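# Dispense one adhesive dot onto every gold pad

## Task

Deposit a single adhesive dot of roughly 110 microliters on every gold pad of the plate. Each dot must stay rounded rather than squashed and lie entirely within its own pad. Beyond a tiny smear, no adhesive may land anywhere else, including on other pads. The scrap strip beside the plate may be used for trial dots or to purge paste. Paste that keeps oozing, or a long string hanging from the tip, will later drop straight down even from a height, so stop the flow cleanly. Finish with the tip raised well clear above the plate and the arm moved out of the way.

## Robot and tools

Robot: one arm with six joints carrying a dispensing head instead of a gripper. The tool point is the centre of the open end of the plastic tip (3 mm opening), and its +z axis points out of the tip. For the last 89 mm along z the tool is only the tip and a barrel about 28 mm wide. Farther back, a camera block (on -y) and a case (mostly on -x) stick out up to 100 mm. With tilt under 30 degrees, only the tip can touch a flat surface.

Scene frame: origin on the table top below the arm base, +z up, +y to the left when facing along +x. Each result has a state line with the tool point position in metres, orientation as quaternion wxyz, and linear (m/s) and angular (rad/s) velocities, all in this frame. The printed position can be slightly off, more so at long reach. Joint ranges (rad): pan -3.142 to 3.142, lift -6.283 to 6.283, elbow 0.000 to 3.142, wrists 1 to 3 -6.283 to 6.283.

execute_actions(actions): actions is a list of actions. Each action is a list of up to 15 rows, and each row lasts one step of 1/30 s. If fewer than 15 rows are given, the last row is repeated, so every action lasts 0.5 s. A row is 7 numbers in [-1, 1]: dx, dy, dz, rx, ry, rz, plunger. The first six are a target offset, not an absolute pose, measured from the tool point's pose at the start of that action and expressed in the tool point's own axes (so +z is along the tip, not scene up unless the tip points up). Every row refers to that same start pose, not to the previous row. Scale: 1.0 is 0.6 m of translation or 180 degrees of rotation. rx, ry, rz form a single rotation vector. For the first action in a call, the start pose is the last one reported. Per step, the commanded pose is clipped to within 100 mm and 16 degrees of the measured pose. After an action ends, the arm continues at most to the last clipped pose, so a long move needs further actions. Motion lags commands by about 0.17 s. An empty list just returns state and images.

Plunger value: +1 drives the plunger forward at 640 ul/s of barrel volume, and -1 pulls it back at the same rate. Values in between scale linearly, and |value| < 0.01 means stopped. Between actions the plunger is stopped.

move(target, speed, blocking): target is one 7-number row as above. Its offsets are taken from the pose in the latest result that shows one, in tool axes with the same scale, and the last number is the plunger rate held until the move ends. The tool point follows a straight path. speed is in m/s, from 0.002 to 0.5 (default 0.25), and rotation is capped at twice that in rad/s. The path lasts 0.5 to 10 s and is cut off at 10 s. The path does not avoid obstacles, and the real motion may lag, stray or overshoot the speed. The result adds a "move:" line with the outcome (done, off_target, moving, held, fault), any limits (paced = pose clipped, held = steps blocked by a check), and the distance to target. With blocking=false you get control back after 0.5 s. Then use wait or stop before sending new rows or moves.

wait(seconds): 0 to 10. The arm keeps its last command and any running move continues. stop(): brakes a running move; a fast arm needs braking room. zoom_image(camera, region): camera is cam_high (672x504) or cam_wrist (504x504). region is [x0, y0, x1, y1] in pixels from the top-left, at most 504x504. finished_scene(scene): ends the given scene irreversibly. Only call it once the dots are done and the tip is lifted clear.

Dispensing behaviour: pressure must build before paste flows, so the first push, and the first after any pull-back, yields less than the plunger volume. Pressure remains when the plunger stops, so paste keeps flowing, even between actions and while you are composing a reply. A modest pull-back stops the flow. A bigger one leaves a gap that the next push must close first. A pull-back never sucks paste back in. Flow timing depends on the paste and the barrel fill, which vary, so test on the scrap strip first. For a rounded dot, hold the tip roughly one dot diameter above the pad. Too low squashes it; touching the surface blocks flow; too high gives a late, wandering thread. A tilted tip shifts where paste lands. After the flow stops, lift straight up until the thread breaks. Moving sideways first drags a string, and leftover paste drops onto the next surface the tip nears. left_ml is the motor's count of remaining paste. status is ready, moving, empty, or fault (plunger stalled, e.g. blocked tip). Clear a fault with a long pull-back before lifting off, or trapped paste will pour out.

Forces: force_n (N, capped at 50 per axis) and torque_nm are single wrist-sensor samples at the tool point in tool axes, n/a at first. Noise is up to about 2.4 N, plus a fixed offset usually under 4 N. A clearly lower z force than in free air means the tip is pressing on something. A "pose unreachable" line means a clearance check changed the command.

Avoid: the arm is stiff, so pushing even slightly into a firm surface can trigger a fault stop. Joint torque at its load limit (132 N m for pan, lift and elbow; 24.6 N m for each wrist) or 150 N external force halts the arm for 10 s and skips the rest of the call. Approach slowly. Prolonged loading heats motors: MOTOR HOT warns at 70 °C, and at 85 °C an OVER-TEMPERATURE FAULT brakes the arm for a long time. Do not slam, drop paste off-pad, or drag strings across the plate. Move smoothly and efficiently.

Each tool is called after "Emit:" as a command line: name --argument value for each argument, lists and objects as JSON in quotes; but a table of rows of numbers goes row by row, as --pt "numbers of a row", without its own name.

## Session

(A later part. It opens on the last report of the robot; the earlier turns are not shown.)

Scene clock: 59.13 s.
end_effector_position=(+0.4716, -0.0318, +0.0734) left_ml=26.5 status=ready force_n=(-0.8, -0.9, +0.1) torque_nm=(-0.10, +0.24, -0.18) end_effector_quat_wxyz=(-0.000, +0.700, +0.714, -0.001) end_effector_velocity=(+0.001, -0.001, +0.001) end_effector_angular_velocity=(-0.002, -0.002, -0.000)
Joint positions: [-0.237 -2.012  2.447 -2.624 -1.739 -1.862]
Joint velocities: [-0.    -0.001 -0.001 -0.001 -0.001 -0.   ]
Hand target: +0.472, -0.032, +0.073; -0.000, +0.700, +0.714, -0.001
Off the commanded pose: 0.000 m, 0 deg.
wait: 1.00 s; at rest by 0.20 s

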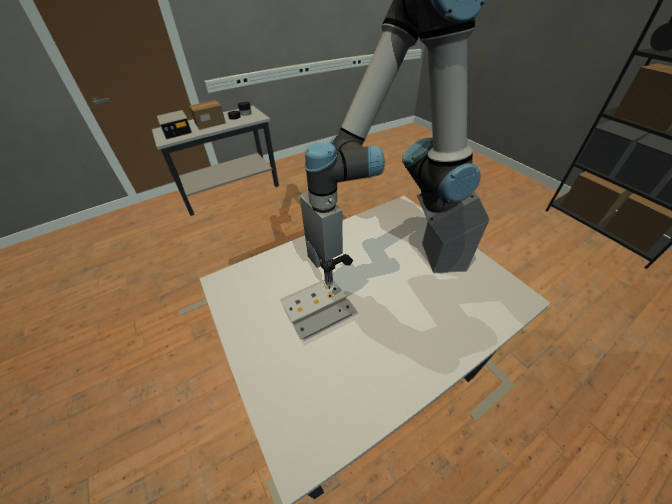

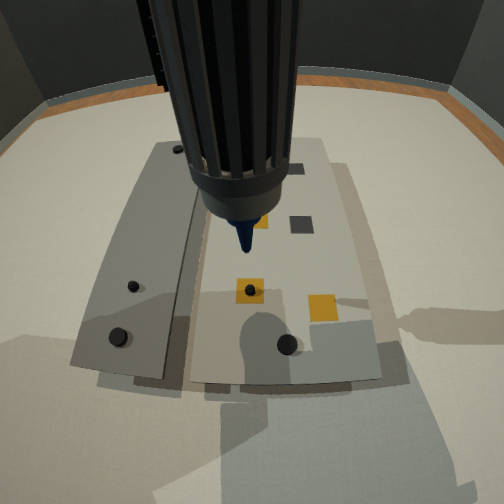

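Emit:
move --target '[-0.0695, -0.02, 0.049, 0, 0, 0, 0]' --speed 0.12

Emit:
zoom_image --camera "cam_wrist" --region '[200, 210, 300, 310]'

Scene clock: 64.10 s.
end_effector_position=(+0.4603, -0.0738, +0.0443) left_ml=26.5 status=ready force_n=(-0.5, -1.2, +0.6) torque_nm=(-0.31, +0.10, -0.20) end_effector_quat_wxyz=(+0.000, +0.700, +0.714, -0.001) end_effector_velocity=(-0.001, -0.002, -0.002) end_effector_angular_velocity=(+0.002, -0.000, +0.001)
Joint positions: [-0.42  -2.002  2.495 -2.7   -1.632 -2.011]
Joint velocities: [-0.012  0.001  0.003 -0.004  0.009 -0.011]
Hand target: +0.460, -0.074, +0.044; +0.000, +0.700, +0.714, -0.001
Off the commanded pose: 0.000 m, 0 deg.
move: done

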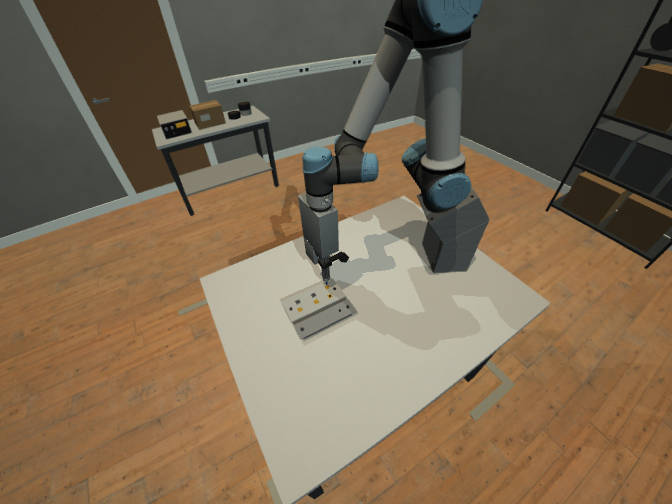

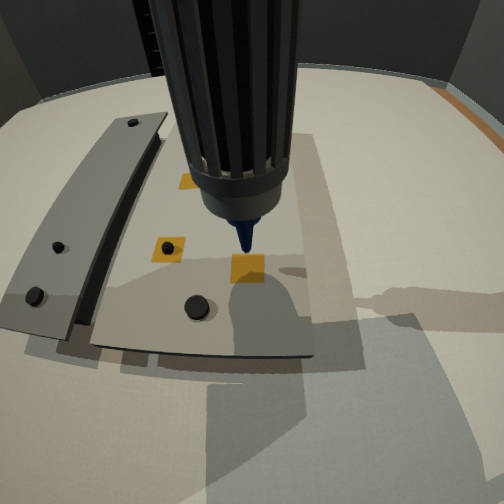

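Region (200, 210, 300, 310) of cam_wrist's 504x504 image, scaled by 5.040, with more detail than that image has.

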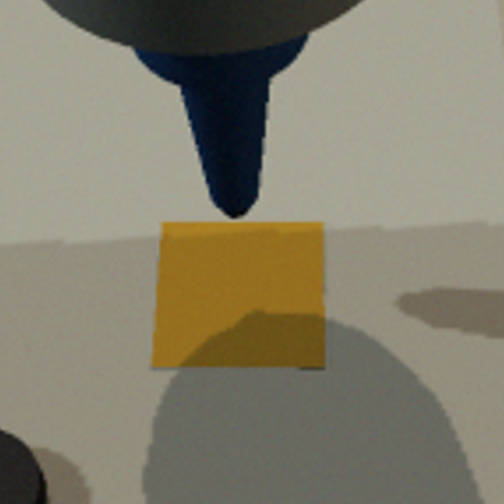

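Emit:
move --target '[0, -0.0023, 0.017, 0, 0, 0, 0]' --speed 0.05

Emit:
zoom_image --camera "cam_wrist" --region '[200, 210, 300, 310]'

Scene clock: 66.73 s.
end_effector_position=(+0.4590, -0.0738, +0.0344) left_ml=26.5 status=ready force_n=(+0.3, -0.3, +0.7) torque_nm=(+0.03, -0.20, -0.28) end_effector_quat_wxyz=(+0.000, +0.700, +0.714, -0.001) end_effector_velocity=(-0.001, +0.001, -0.002) end_effector_angular_velocity=(+0.001, +0.001, +0.000)
Joint positions: [-0.424 -1.97   2.505 -2.742 -1.629 -2.015]
Joint velocities: [-0.     0.008  0.003 -0.009  0.001 -0.001]
Hand target: +0.459, -0.074, +0.034; +0.000, +0.700, +0.714, -0.001
Off the commanded pose: 0.000 m, 0 deg.
move: done

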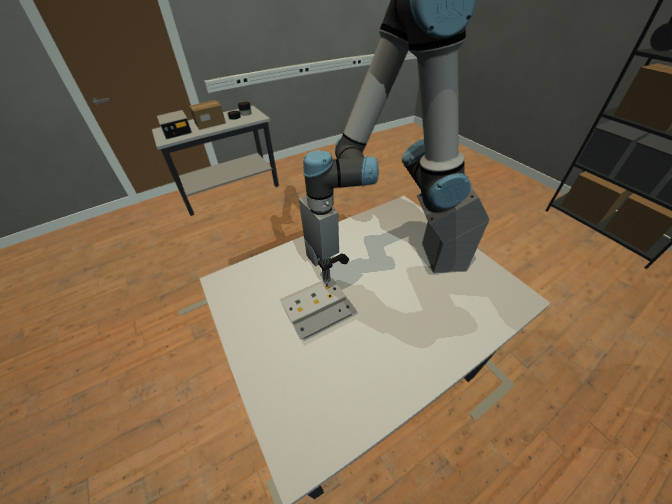

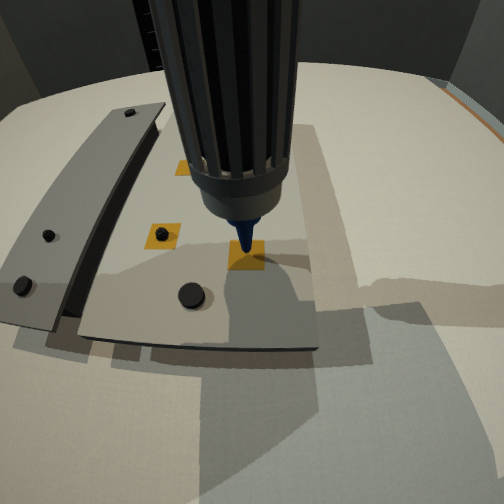

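Region (200, 210, 300, 310) of cam_wrist's 504x504 image, scaled by 5.040, with more detail than that image has.

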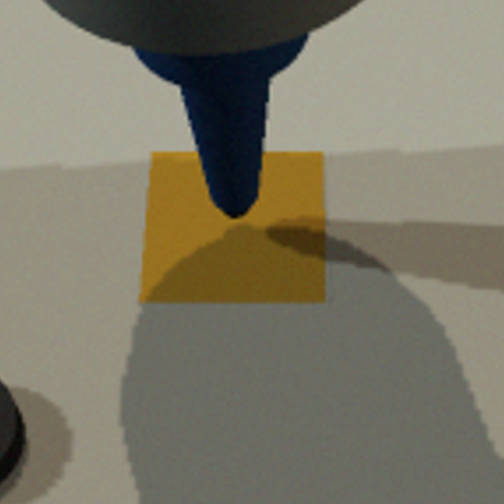

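Aligned. Dispense.

Emit:
execute_actions --actions '[[[0,0,0,0,0,0,0.544]]]'

Emit:
wait --seconds 10

Emit:
execute_actions --actions '[[[0,0,-0.001,0,0,0,-0.2],[0,0,-0.002,0,0,0,-0.2],[0,0,-0.004,0,0,0,-0.2],[0,0,-0.006,0,0,0,-0.2],[0,0,-0.008,0,0,0,-0.2],[0,0,-0.011,0,0,0,-0.2],[0,0,-0.014,0,0,0,-0.2],[0,0,-0.017,0,0,0,-0.2],[0,0,-0.020,0,0,0,-0.2],[0,0,-0.023,0,0,0,-0.2],[0,0,-0.026,0,0,0,-0.2],[0,0,-0.029,0,0,0,-0.2],[0,0,-0.032,0,0,0,-0.2],[0,0,-0.035,0,0,0,-0.2],[0,0,-0.038,0,0,0,-0.2]],[[0,0,-0.017,0,0,0,0],[0,0,-0.020,0,0,0,0],[0,0,-0.023,0,0,0,0],[0,0,-0.026,0,0,0,0],[0,0,-0.029,0,0,0,0],[0,0,-0.032,0,0,0,0],[0,0,-0.035,0,0,0,0],[0,0,-0.037,0,0,0,0],[0,0,-0.039,0,0,0,0],[0,0,-0.041,0,0,0,0],[0,0,-0.042,0,0,0,0]]]'

Emit:
wait --seconds 1

Emit:
zoom_image --camera "cam_wrist" --region '[140, 140, 300, 320]'

Scene clock: 70.03 s.
end_effector_position=(+0.4588, -0.0738, +0.0343) left_ml=26.3 status=moving force_n=(-1.1, -1.3, +0.3) torque_nm=(-0.35, +0.32, -0.13) end_effector_quat_wxyz=(-0.000, +0.700, +0.714, -0.001) end_effector_velocity=(-0.001, +0.000, -0.000) end_effector_angular_velocity=(+0.001, +0.002, +0.000)
Joint positions: [-0.424 -1.97   2.505 -2.742 -1.629 -2.015]
Joint velocities: [-0.     0.001 -0.     0.001  0.    -0.   ]
Hand target: +0.459, -0.074, +0.034; +0.000, +0.700, +0.714, -0.001
Off the commanded pose: 0.000 m, 0 deg.

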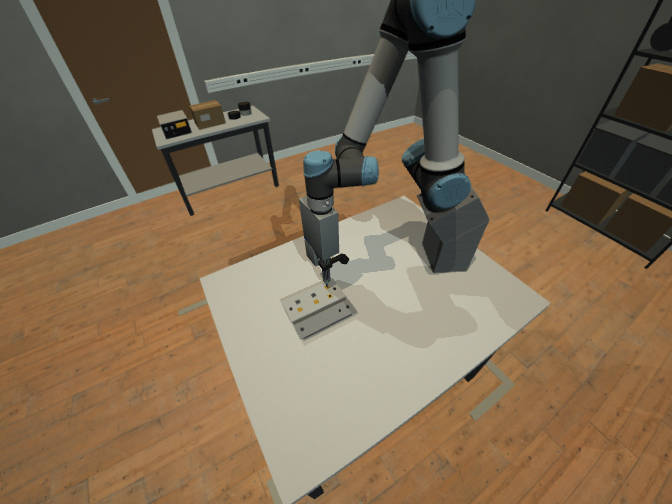

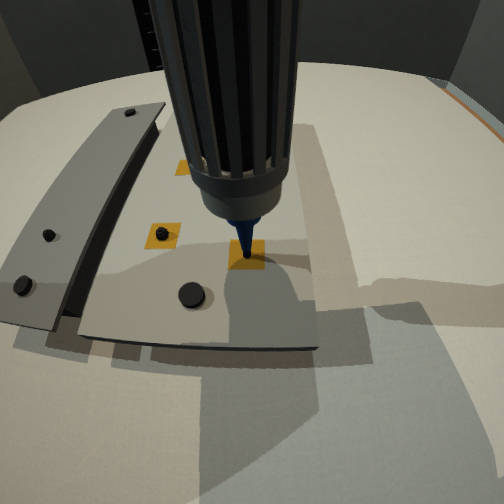

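Scene clock: 80.03 s.
end_effector_position=(+0.4590, -0.0738, +0.0344) left_ml=26.3 status=ready force_n=(-1.2, -0.9, +0.8) torque_nm=(-0.19, +0.35, -0.25) end_effector_quat_wxyz=(+0.000, +0.700, +0.714, -0.001) end_effector_velocity=(-0.000, -0.001, +0.000) end_effector_angular_velocity=(-0.001, +0.000, +0.000)
Joint positions: [-0.424 -1.97   2.505 -2.742 -1.629 -2.015]
Joint velocities: [-0.    -0.    -0.     0.    -0.001 -0.   ]
Hand target: +0.459, -0.074, +0.034; +0.000, +0.700, +0.714, -0.001
Off the commanded pose: 0.000 m, 0 deg.
wait: 10.00 s; at rest by 0.20 s

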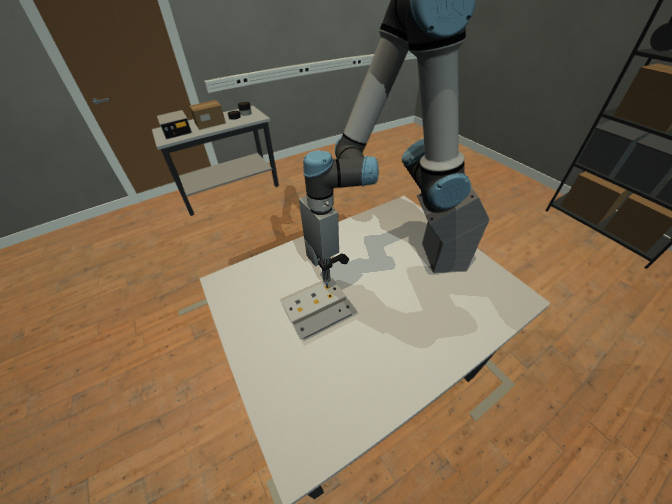

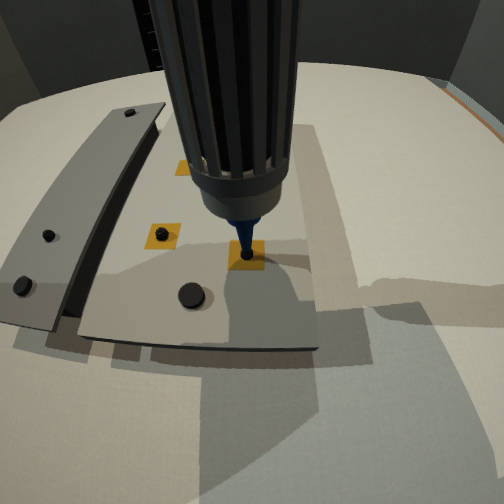

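Scene clock: 81.03 s.
end_effector_position=(+0.4593, -0.0737, +0.0710) left_ml=26.4 status=ready force_n=(-1.4, -2.4, +0.4) torque_nm=(-0.72, +0.33, -0.24) end_effector_quat_wxyz=(+0.001, +0.700, +0.714, -0.001) end_effector_velocity=(+0.000, +0.000, +0.020) end_effector_angular_velocity=(+0.002, -0.000, -0.000)
Joint positions: [-0.413 -2.092  2.478 -2.594 -1.636 -2.006]
Joint velocities: [ 0.002 -0.064 -0.019  0.084  0.001  0.002]
Hand target: +0.459, -0.074, +0.073; +0.000, +0.700, +0.714, -0.001
Off the commanded pose: 0.002 m, 0 deg.

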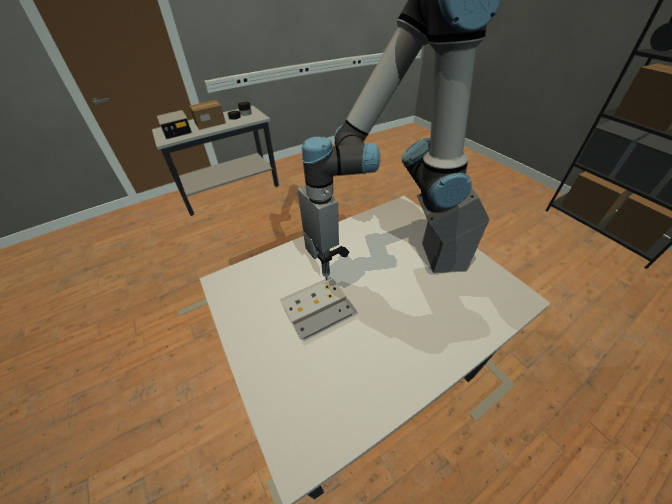

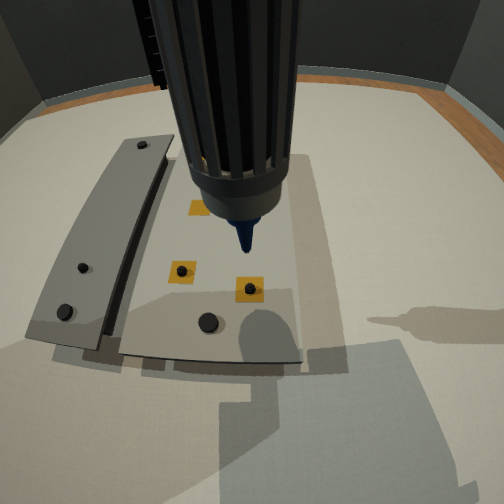

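Scene clock: 82.03 s.
end_effector_position=(+0.4592, -0.0737, +0.0734) left_ml=26.4 status=ready force_n=(-0.7, -1.8, +0.3) torque_nm=(-0.51, +0.22, -0.30) end_effector_quat_wxyz=(+0.000, +0.700, +0.714, -0.001) end_effector_velocity=(+0.001, -0.000, +0.001) end_effector_angular_velocity=(+0.000, -0.003, -0.001)
Joint positions: [-0.413 -2.1    2.475 -2.583 -1.636 -2.006]
Joint velocities: [-0.    -0.001 -0.001 -0.001  0.001  0.   ]
Hand target: +0.459, -0.074, +0.073; +0.000, +0.700, +0.714, -0.001
Off the commanded pose: 0.000 m, 0 deg.
wait: 1.00 s; at rest by 0.20 s

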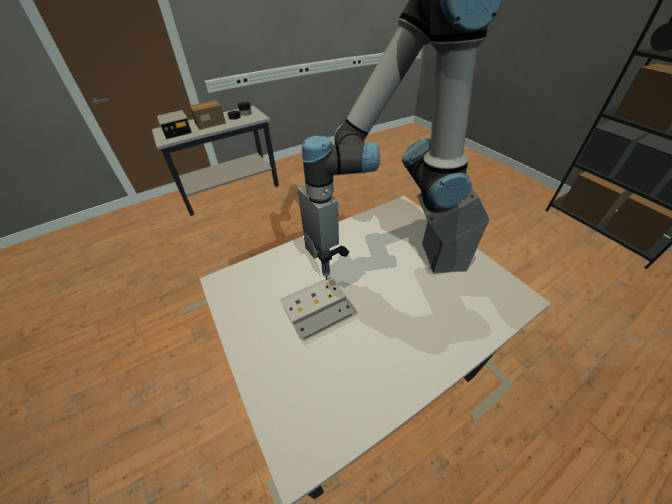

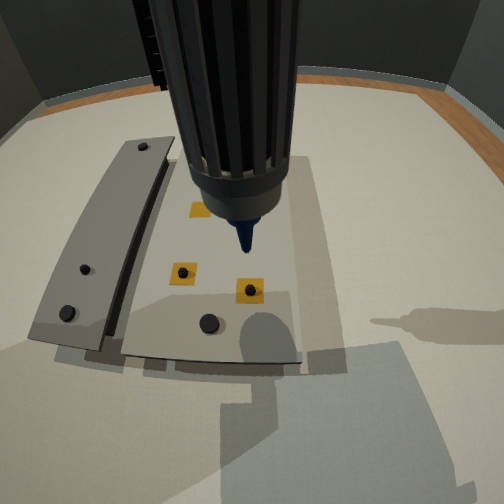

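Region (140, 140, 300, 320) of cam_wrist's 504x504 image, scaled by 2.800, with more detail than that image has.

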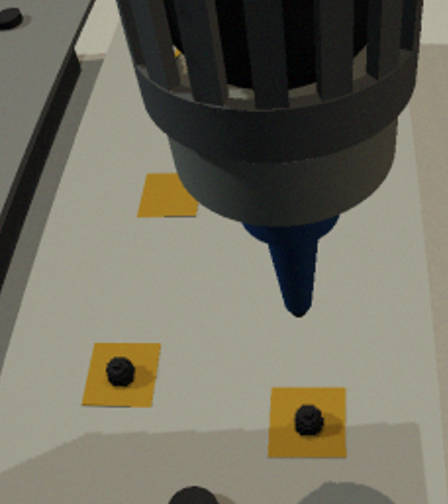

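Emit:
move --target '[0.06, 0.1142, 0.049, 0, 0, 0, 0]' --speed 0.15

Emit:
zoom_image --camera "cam_wrist" --region '[200, 210, 300, 310]'

Scene clock: 89.47 s.
end_effector_position=(+0.5268, -0.0364, +0.0439) left_ml=26.4 status=ready force_n=(-0.8, -2.1, +0.3) torque_nm=(-0.65, +0.21, -0.27) end_effector_quat_wxyz=(+0.000, +0.700, +0.714, -0.001) end_effector_velocity=(+0.002, +0.001, -0.001) end_effector_angular_velocity=(-0.001, +0.002, -0.000)
Joint positions: [-0.219 -1.825  2.319 -2.682 -1.749 -1.848]
Joint velocities: [ 0.006  0.009 -0.007  0.001 -0.005  0.006]
Hand target: +0.527, -0.036, +0.044; +0.000, +0.700, +0.714, -0.001
Off the commanded pose: 0.000 m, 0 deg.
move: done

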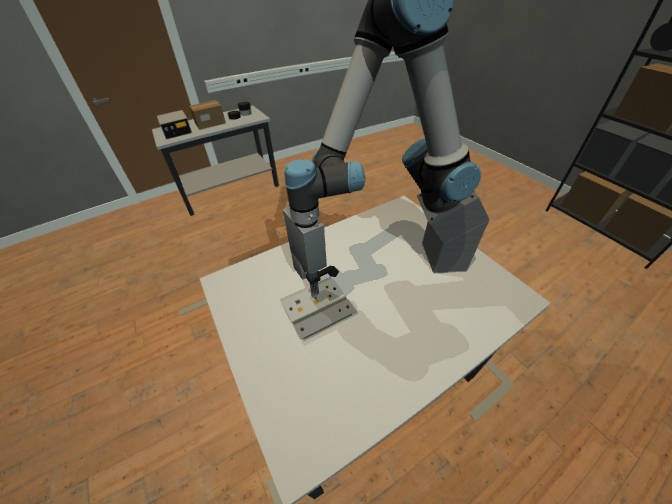

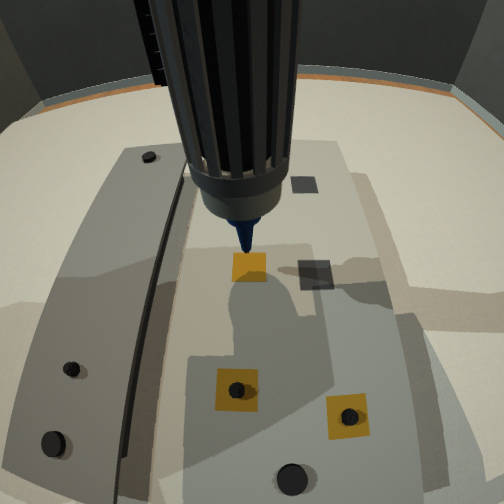

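Region (200, 210, 300, 310) of cam_wrist's 504x504 image, scaled by 5.040, with more detail than that image has.

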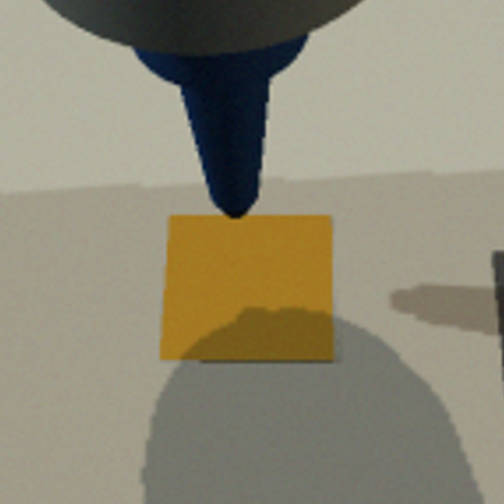

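Emit:
move --target '[-0.0012, -0.0016, 0.016, 0, 0, 0, 0]' --speed 0.05

Emit:
zoom_image --camera "cam_wrist" --region '[200, 210, 300, 310]'

Scene clock: 92.17 s.
end_effector_position=(+0.5259, -0.0372, +0.0346) left_ml=26.4 status=ready force_n=(-0.4, -1.3, +0.3) torque_nm=(-0.38, +0.11, -0.22) end_effector_quat_wxyz=(+0.000, +0.700, +0.714, -0.001) end_effector_velocity=(-0.000, -0.000, -0.003) end_effector_angular_velocity=(+0.000, +0.000, -0.000)
Joint positions: [-0.227 -1.803  2.326 -2.712 -1.745 -1.854]
Joint velocities: [-0.003  0.007  0.002 -0.009  0.002 -0.002]
Hand target: +0.526, -0.037, +0.034; +0.000, +0.700, +0.714, -0.001
Off the commanded pose: 0.000 m, 0 deg.
move: done

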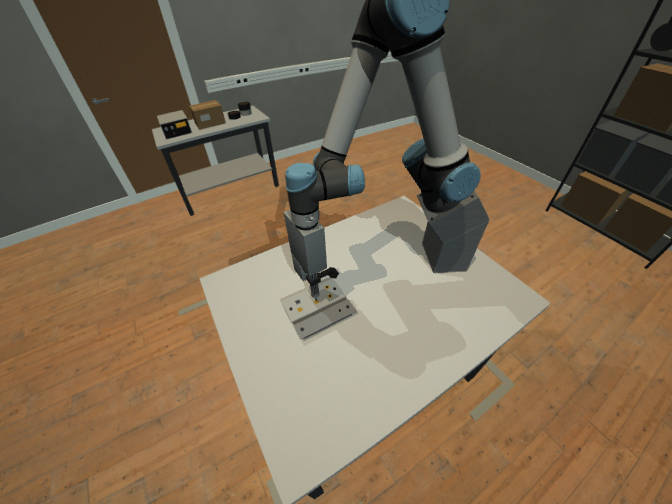

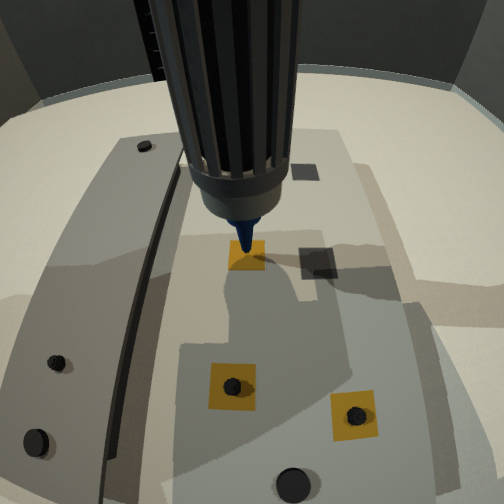

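Region (200, 210, 300, 310) of cam_wrist's 504x504 image, scaled by 5.040, with more detail than that image has.

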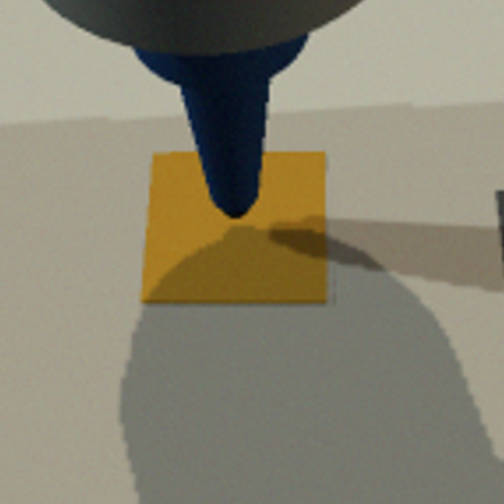

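Emit:
execute_actions --actions '[[[0,0,0,0,0,0,0.544]]]'

Emit:
wait --seconds 10

Emit:
execute_actions --actions '[[[0,0,-0.001,0,0,0,-0.2],[0,0,-0.002,0,0,0,-0.2],[0,0,-0.004,0,0,0,-0.2],[0,0,-0.006,0,0,0,-0.2],[0,0,-0.008,0,0,0,-0.2],[0,0,-0.011,0,0,0,-0.2],[0,0,-0.014,0,0,0,-0.2],[0,0,-0.017,0,0,0,-0.2],[0,0,-0.020,0,0,0,-0.2],[0,0,-0.023,0,0,0,-0.2],[0,0,-0.026,0,0,0,-0.2],[0,0,-0.029,0,0,0,-0.2],[0,0,-0.032,0,0,0,-0.2],[0,0,-0.035,0,0,0,-0.2],[0,0,-0.038,0,0,0,-0.2]],[[0,0,-0.017,0,0,0,0],[0,0,-0.020,0,0,0,0],[0,0,-0.023,0,0,0,0],[0,0,-0.026,0,0,0,0],[0,0,-0.029,0,0,0,0],[0,0,-0.032,0,0,0,0],[0,0,-0.035,0,0,0,0],[0,0,-0.037,0,0,0,0],[0,0,-0.039,0,0,0,0],[0,0,-0.041,0,0,0,0],[0,0,-0.042,0,0,0,0]]]'

Emit:
wait --seconds 1

Emit:
zoom_image --camera "cam_wrist" --region '[190, 180, 330, 320]'

Scene clock: 95.60 s.
end_effector_position=(+0.5256, -0.0371, +0.0345) left_ml=26.2 status=moving force_n=(-1.9, -2.3, -1.1) torque_nm=(-0.69, +0.63, -0.22) end_effector_quat_wxyz=(+0.000, +0.700, +0.714, -0.001) end_effector_velocity=(+0.000, -0.001, +0.000) end_effector_angular_velocity=(-0.002, -0.000, +0.000)
Joint positions: [-0.227 -1.803  2.326 -2.712 -1.745 -1.854]
Joint velocities: [ 0.    -0.    -0.     0.    -0.002 -0.   ]
Hand target: +0.526, -0.037, +0.035; +0.000, +0.700, +0.714, -0.001
Off the commanded pose: 0.000 m, 0 deg.

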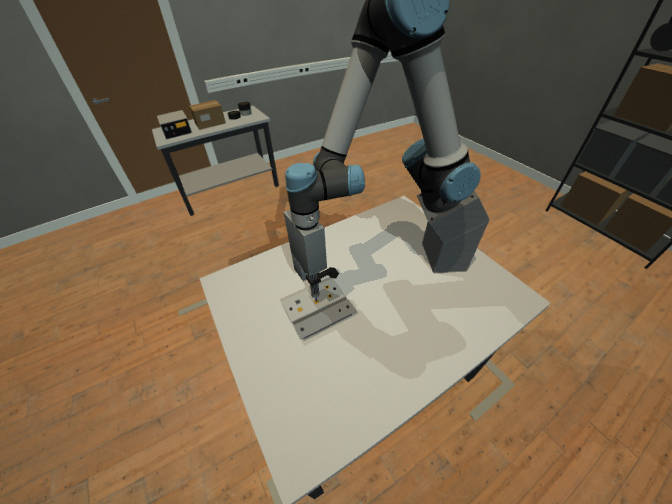

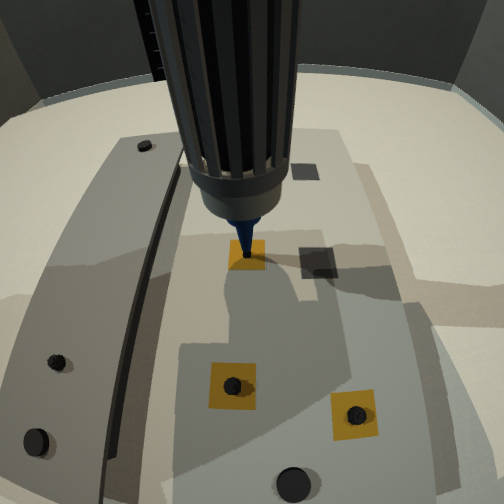

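Scene clock: 105.60 s.
end_effector_position=(+0.5259, -0.0372, +0.0346) left_ml=26.2 status=ready force_n=(-1.5, -2.2, -0.2) torque_nm=(-0.75, +0.46, -0.17) end_effector_quat_wxyz=(+0.000, +0.700, +0.714, -0.001) end_effector_velocity=(+0.000, +0.000, +0.000) end_effector_angular_velocity=(+0.001, +0.000, -0.000)
Joint positions: [-0.227 -1.803  2.326 -2.712 -1.745 -1.854]
Joint velocities: [-0.     0.    -0.     0.001  0.001  0.   ]
Hand target: +0.526, -0.037, +0.035; +0.000, +0.700, +0.714, -0.001
Off the commanded pose: 0.000 m, 0 deg.
wait: 10.00 s; at rest by 0.20 s

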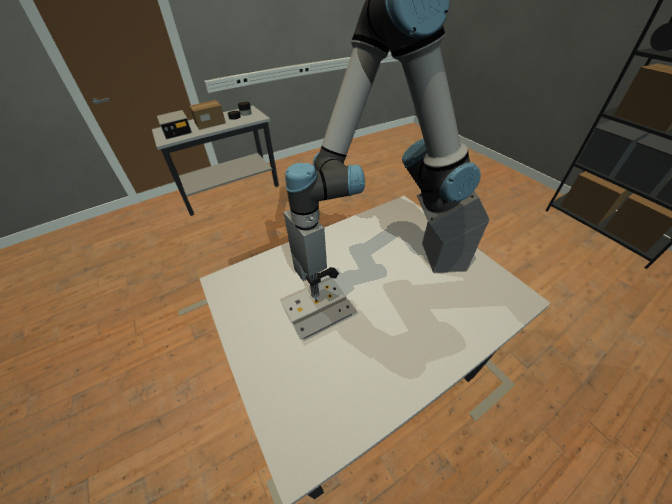

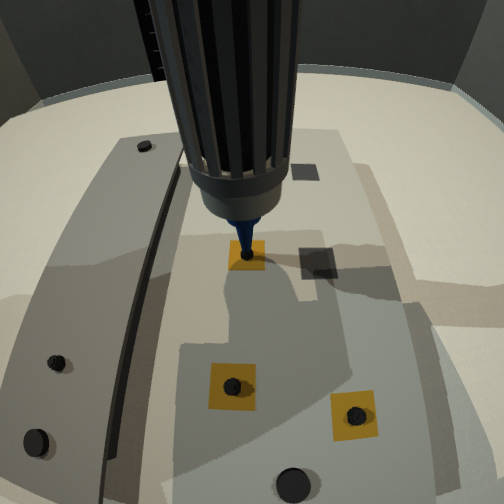

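Scene clock: 106.60 s.
end_effector_position=(+0.5261, -0.0371, +0.0716) left_ml=26.3 status=ready force_n=(-0.9, -1.8, +0.4) torque_nm=(-0.54, +0.28, -0.25) end_effector_quat_wxyz=(+0.001, +0.700, +0.714, -0.000) end_effector_velocity=(-0.000, +0.001, +0.019) end_effector_angular_velocity=(+0.001, +0.001, -0.001)
Joint positions: [-0.206 -1.898  2.304 -2.593 -1.757 -1.837]
Joint velocities: [ 0.011 -0.047 -0.014  0.065 -0.005  0.01 ]
Hand target: +0.526, -0.037, +0.074; +0.000, +0.700, +0.714, -0.000
Off the commanded pose: 0.002 m, 0 deg.

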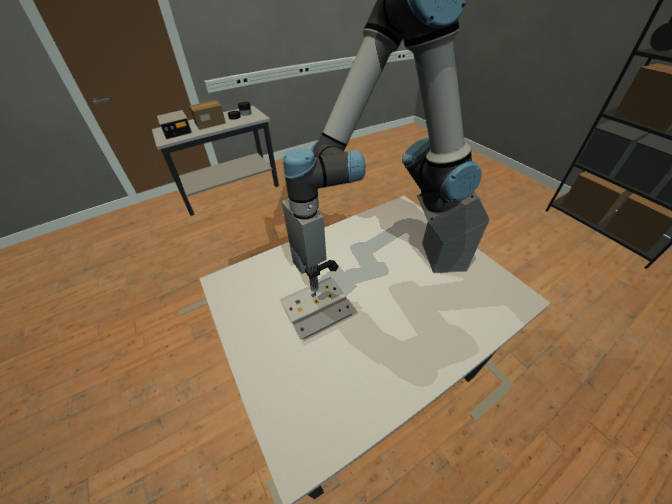

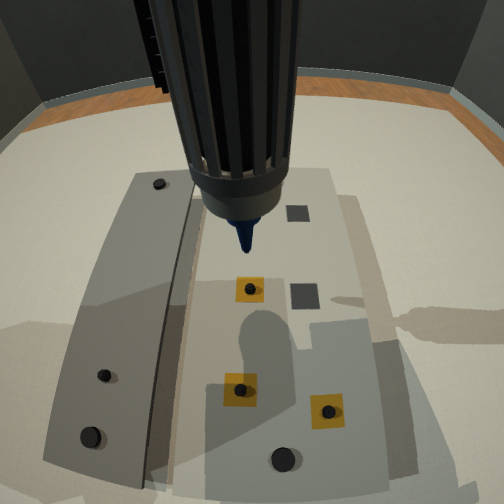

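Scene clock: 107.60 s.
end_effector_position=(+0.5260, -0.0371, +0.0738) left_ml=26.3 status=ready force_n=(-2.2, -2.4, +0.6) torque_nm=(-0.81, +0.83, -0.28) end_effector_quat_wxyz=(+0.000, +0.700, +0.714, -0.000) end_effector_velocity=(+0.000, -0.002, +0.000) end_effector_angular_velocity=(-0.003, +0.000, +0.000)
Joint positions: [-0.204 -1.904  2.303 -2.585 -1.758 -1.836]
Joint velocities: [ 0.     0.    -0.002  0.001 -0.003 -0.   ]
Hand target: +0.526, -0.037, +0.074; +0.000, +0.700, +0.714, -0.000
Off the commanded pose: 0.000 m, 0 deg.
wait: 1.00 s; at rest by 0.20 s

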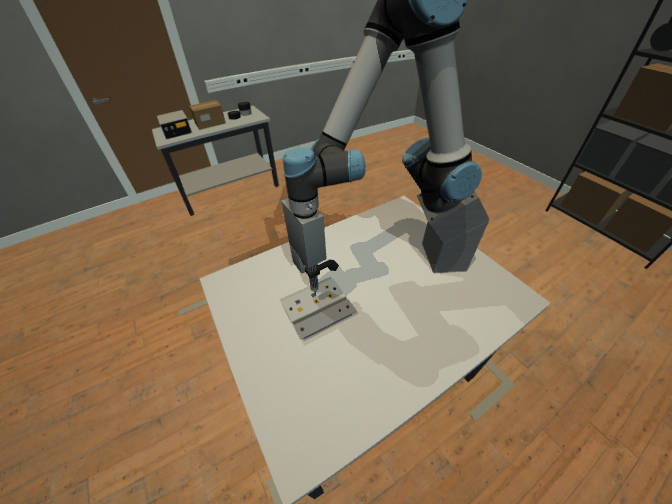

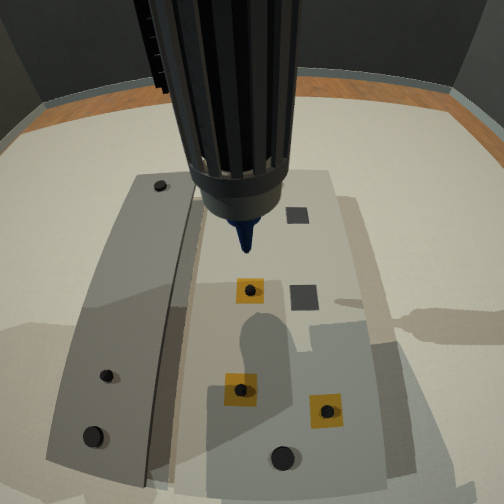

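Region (190, 180, 330, 320) of cam_wrist's 504x504 image, scaled by 3.600, with more detail than that image has.

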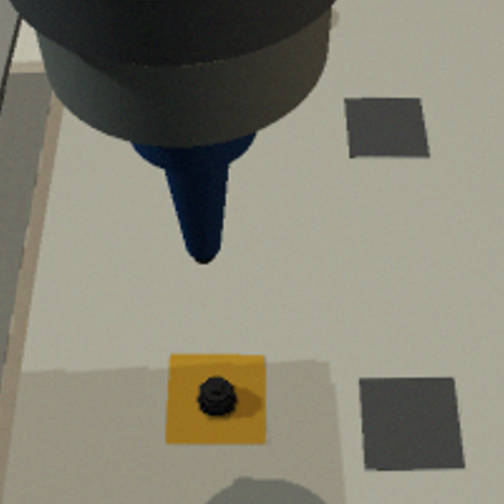

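Emit:
move --target '[0, 0.1067, 0.0497, 0, 0, 0, 0]' --speed 0.15

Emit:
zoom_image --camera "cam_wrist" --region '[200, 210, 300, 310]'

Scene clock: 112.17 s.
end_effector_position=(+0.5897, -0.0359, +0.0440) left_ml=26.3 status=ready force_n=(+0.2, -2.3, +0.2) torque_nm=(-0.67, -0.05, -0.25) end_effector_quat_wxyz=(+0.000, +0.700, +0.714, -0.000) end_effector_velocity=(+0.000, +0.000, -0.002) end_effector_angular_velocity=(-0.000, +0.004, +0.001)
Joint positions: [-0.176 -1.718  2.143 -2.607 -1.774 -1.812]
Joint velocities: [ 0.001  0.007 -0.006  0.003 -0.002  0.   ]
Hand target: +0.590, -0.036, +0.044; +0.000, +0.700, +0.714, -0.000
Off the commanded pose: 0.000 m, 0 deg.
move: done

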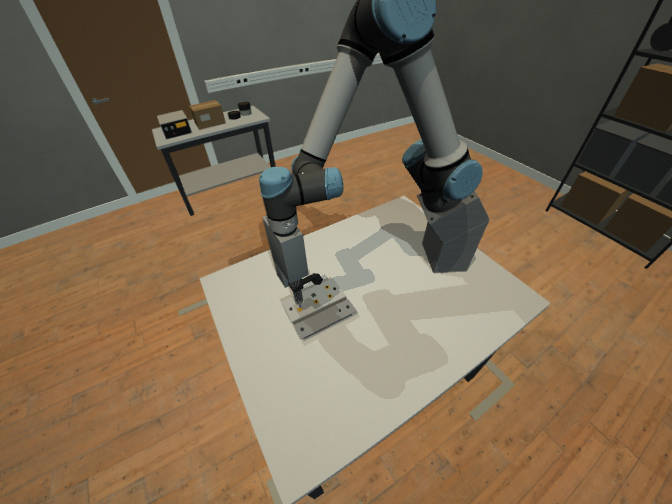

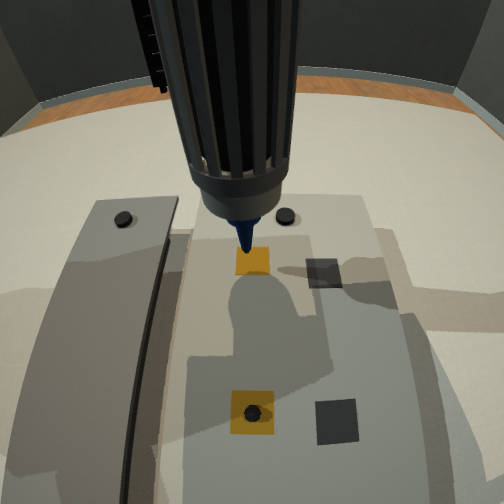

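Region (200, 210, 300, 310) of cam_wrist's 504x504 image, scaled by 5.040, with more detail than that image has.

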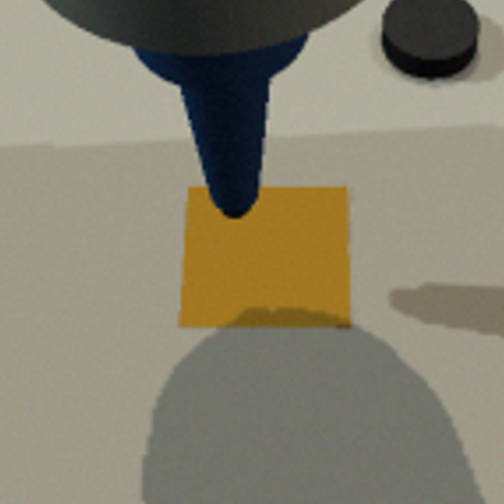

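Emit:
move --target '[-0.004, 0.0044, 0.016, 0, 0, 0, 0]' --speed 0.05

Emit:
zoom_image --camera "cam_wrist" --region '[200, 210, 300, 310]'

Scene clock: 114.60 s.
end_effector_position=(+0.5923, -0.0382, +0.0347) left_ml=26.3 status=ready force_n=(-1.8, -1.0, +0.7) torque_nm=(-0.22, +0.58, -0.24) end_effector_quat_wxyz=(+0.000, +0.700, +0.714, -0.000) end_effector_velocity=(-0.000, -0.001, -0.003) end_effector_angular_velocity=(-0.001, +0.001, -0.000)
Joint positions: [-0.185 -1.695  2.139 -2.627 -1.769 -1.819]
Joint velocities: [-0.003  0.006  0.    -0.006  0.    -0.002]
Hand target: +0.592, -0.038, +0.034; +0.000, +0.700, +0.714, -0.000
Off the commanded pose: 0.000 m, 0 deg.
move: done

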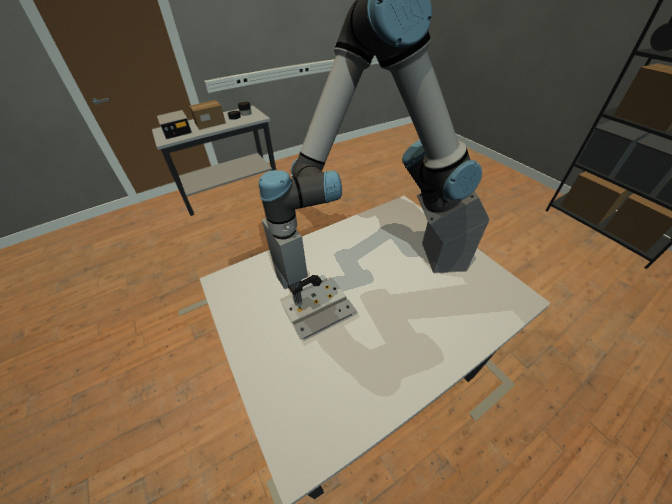

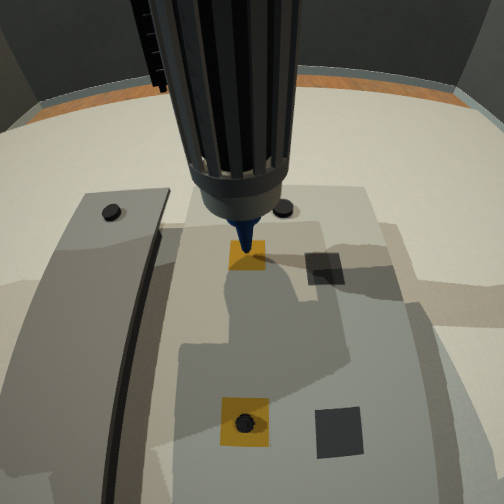

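Region (200, 210, 300, 310) of cam_wrist's 504x504 image, scaled by 5.040, with more detail than that image has.

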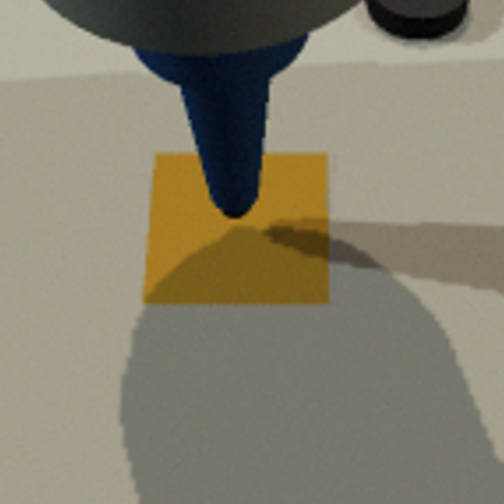

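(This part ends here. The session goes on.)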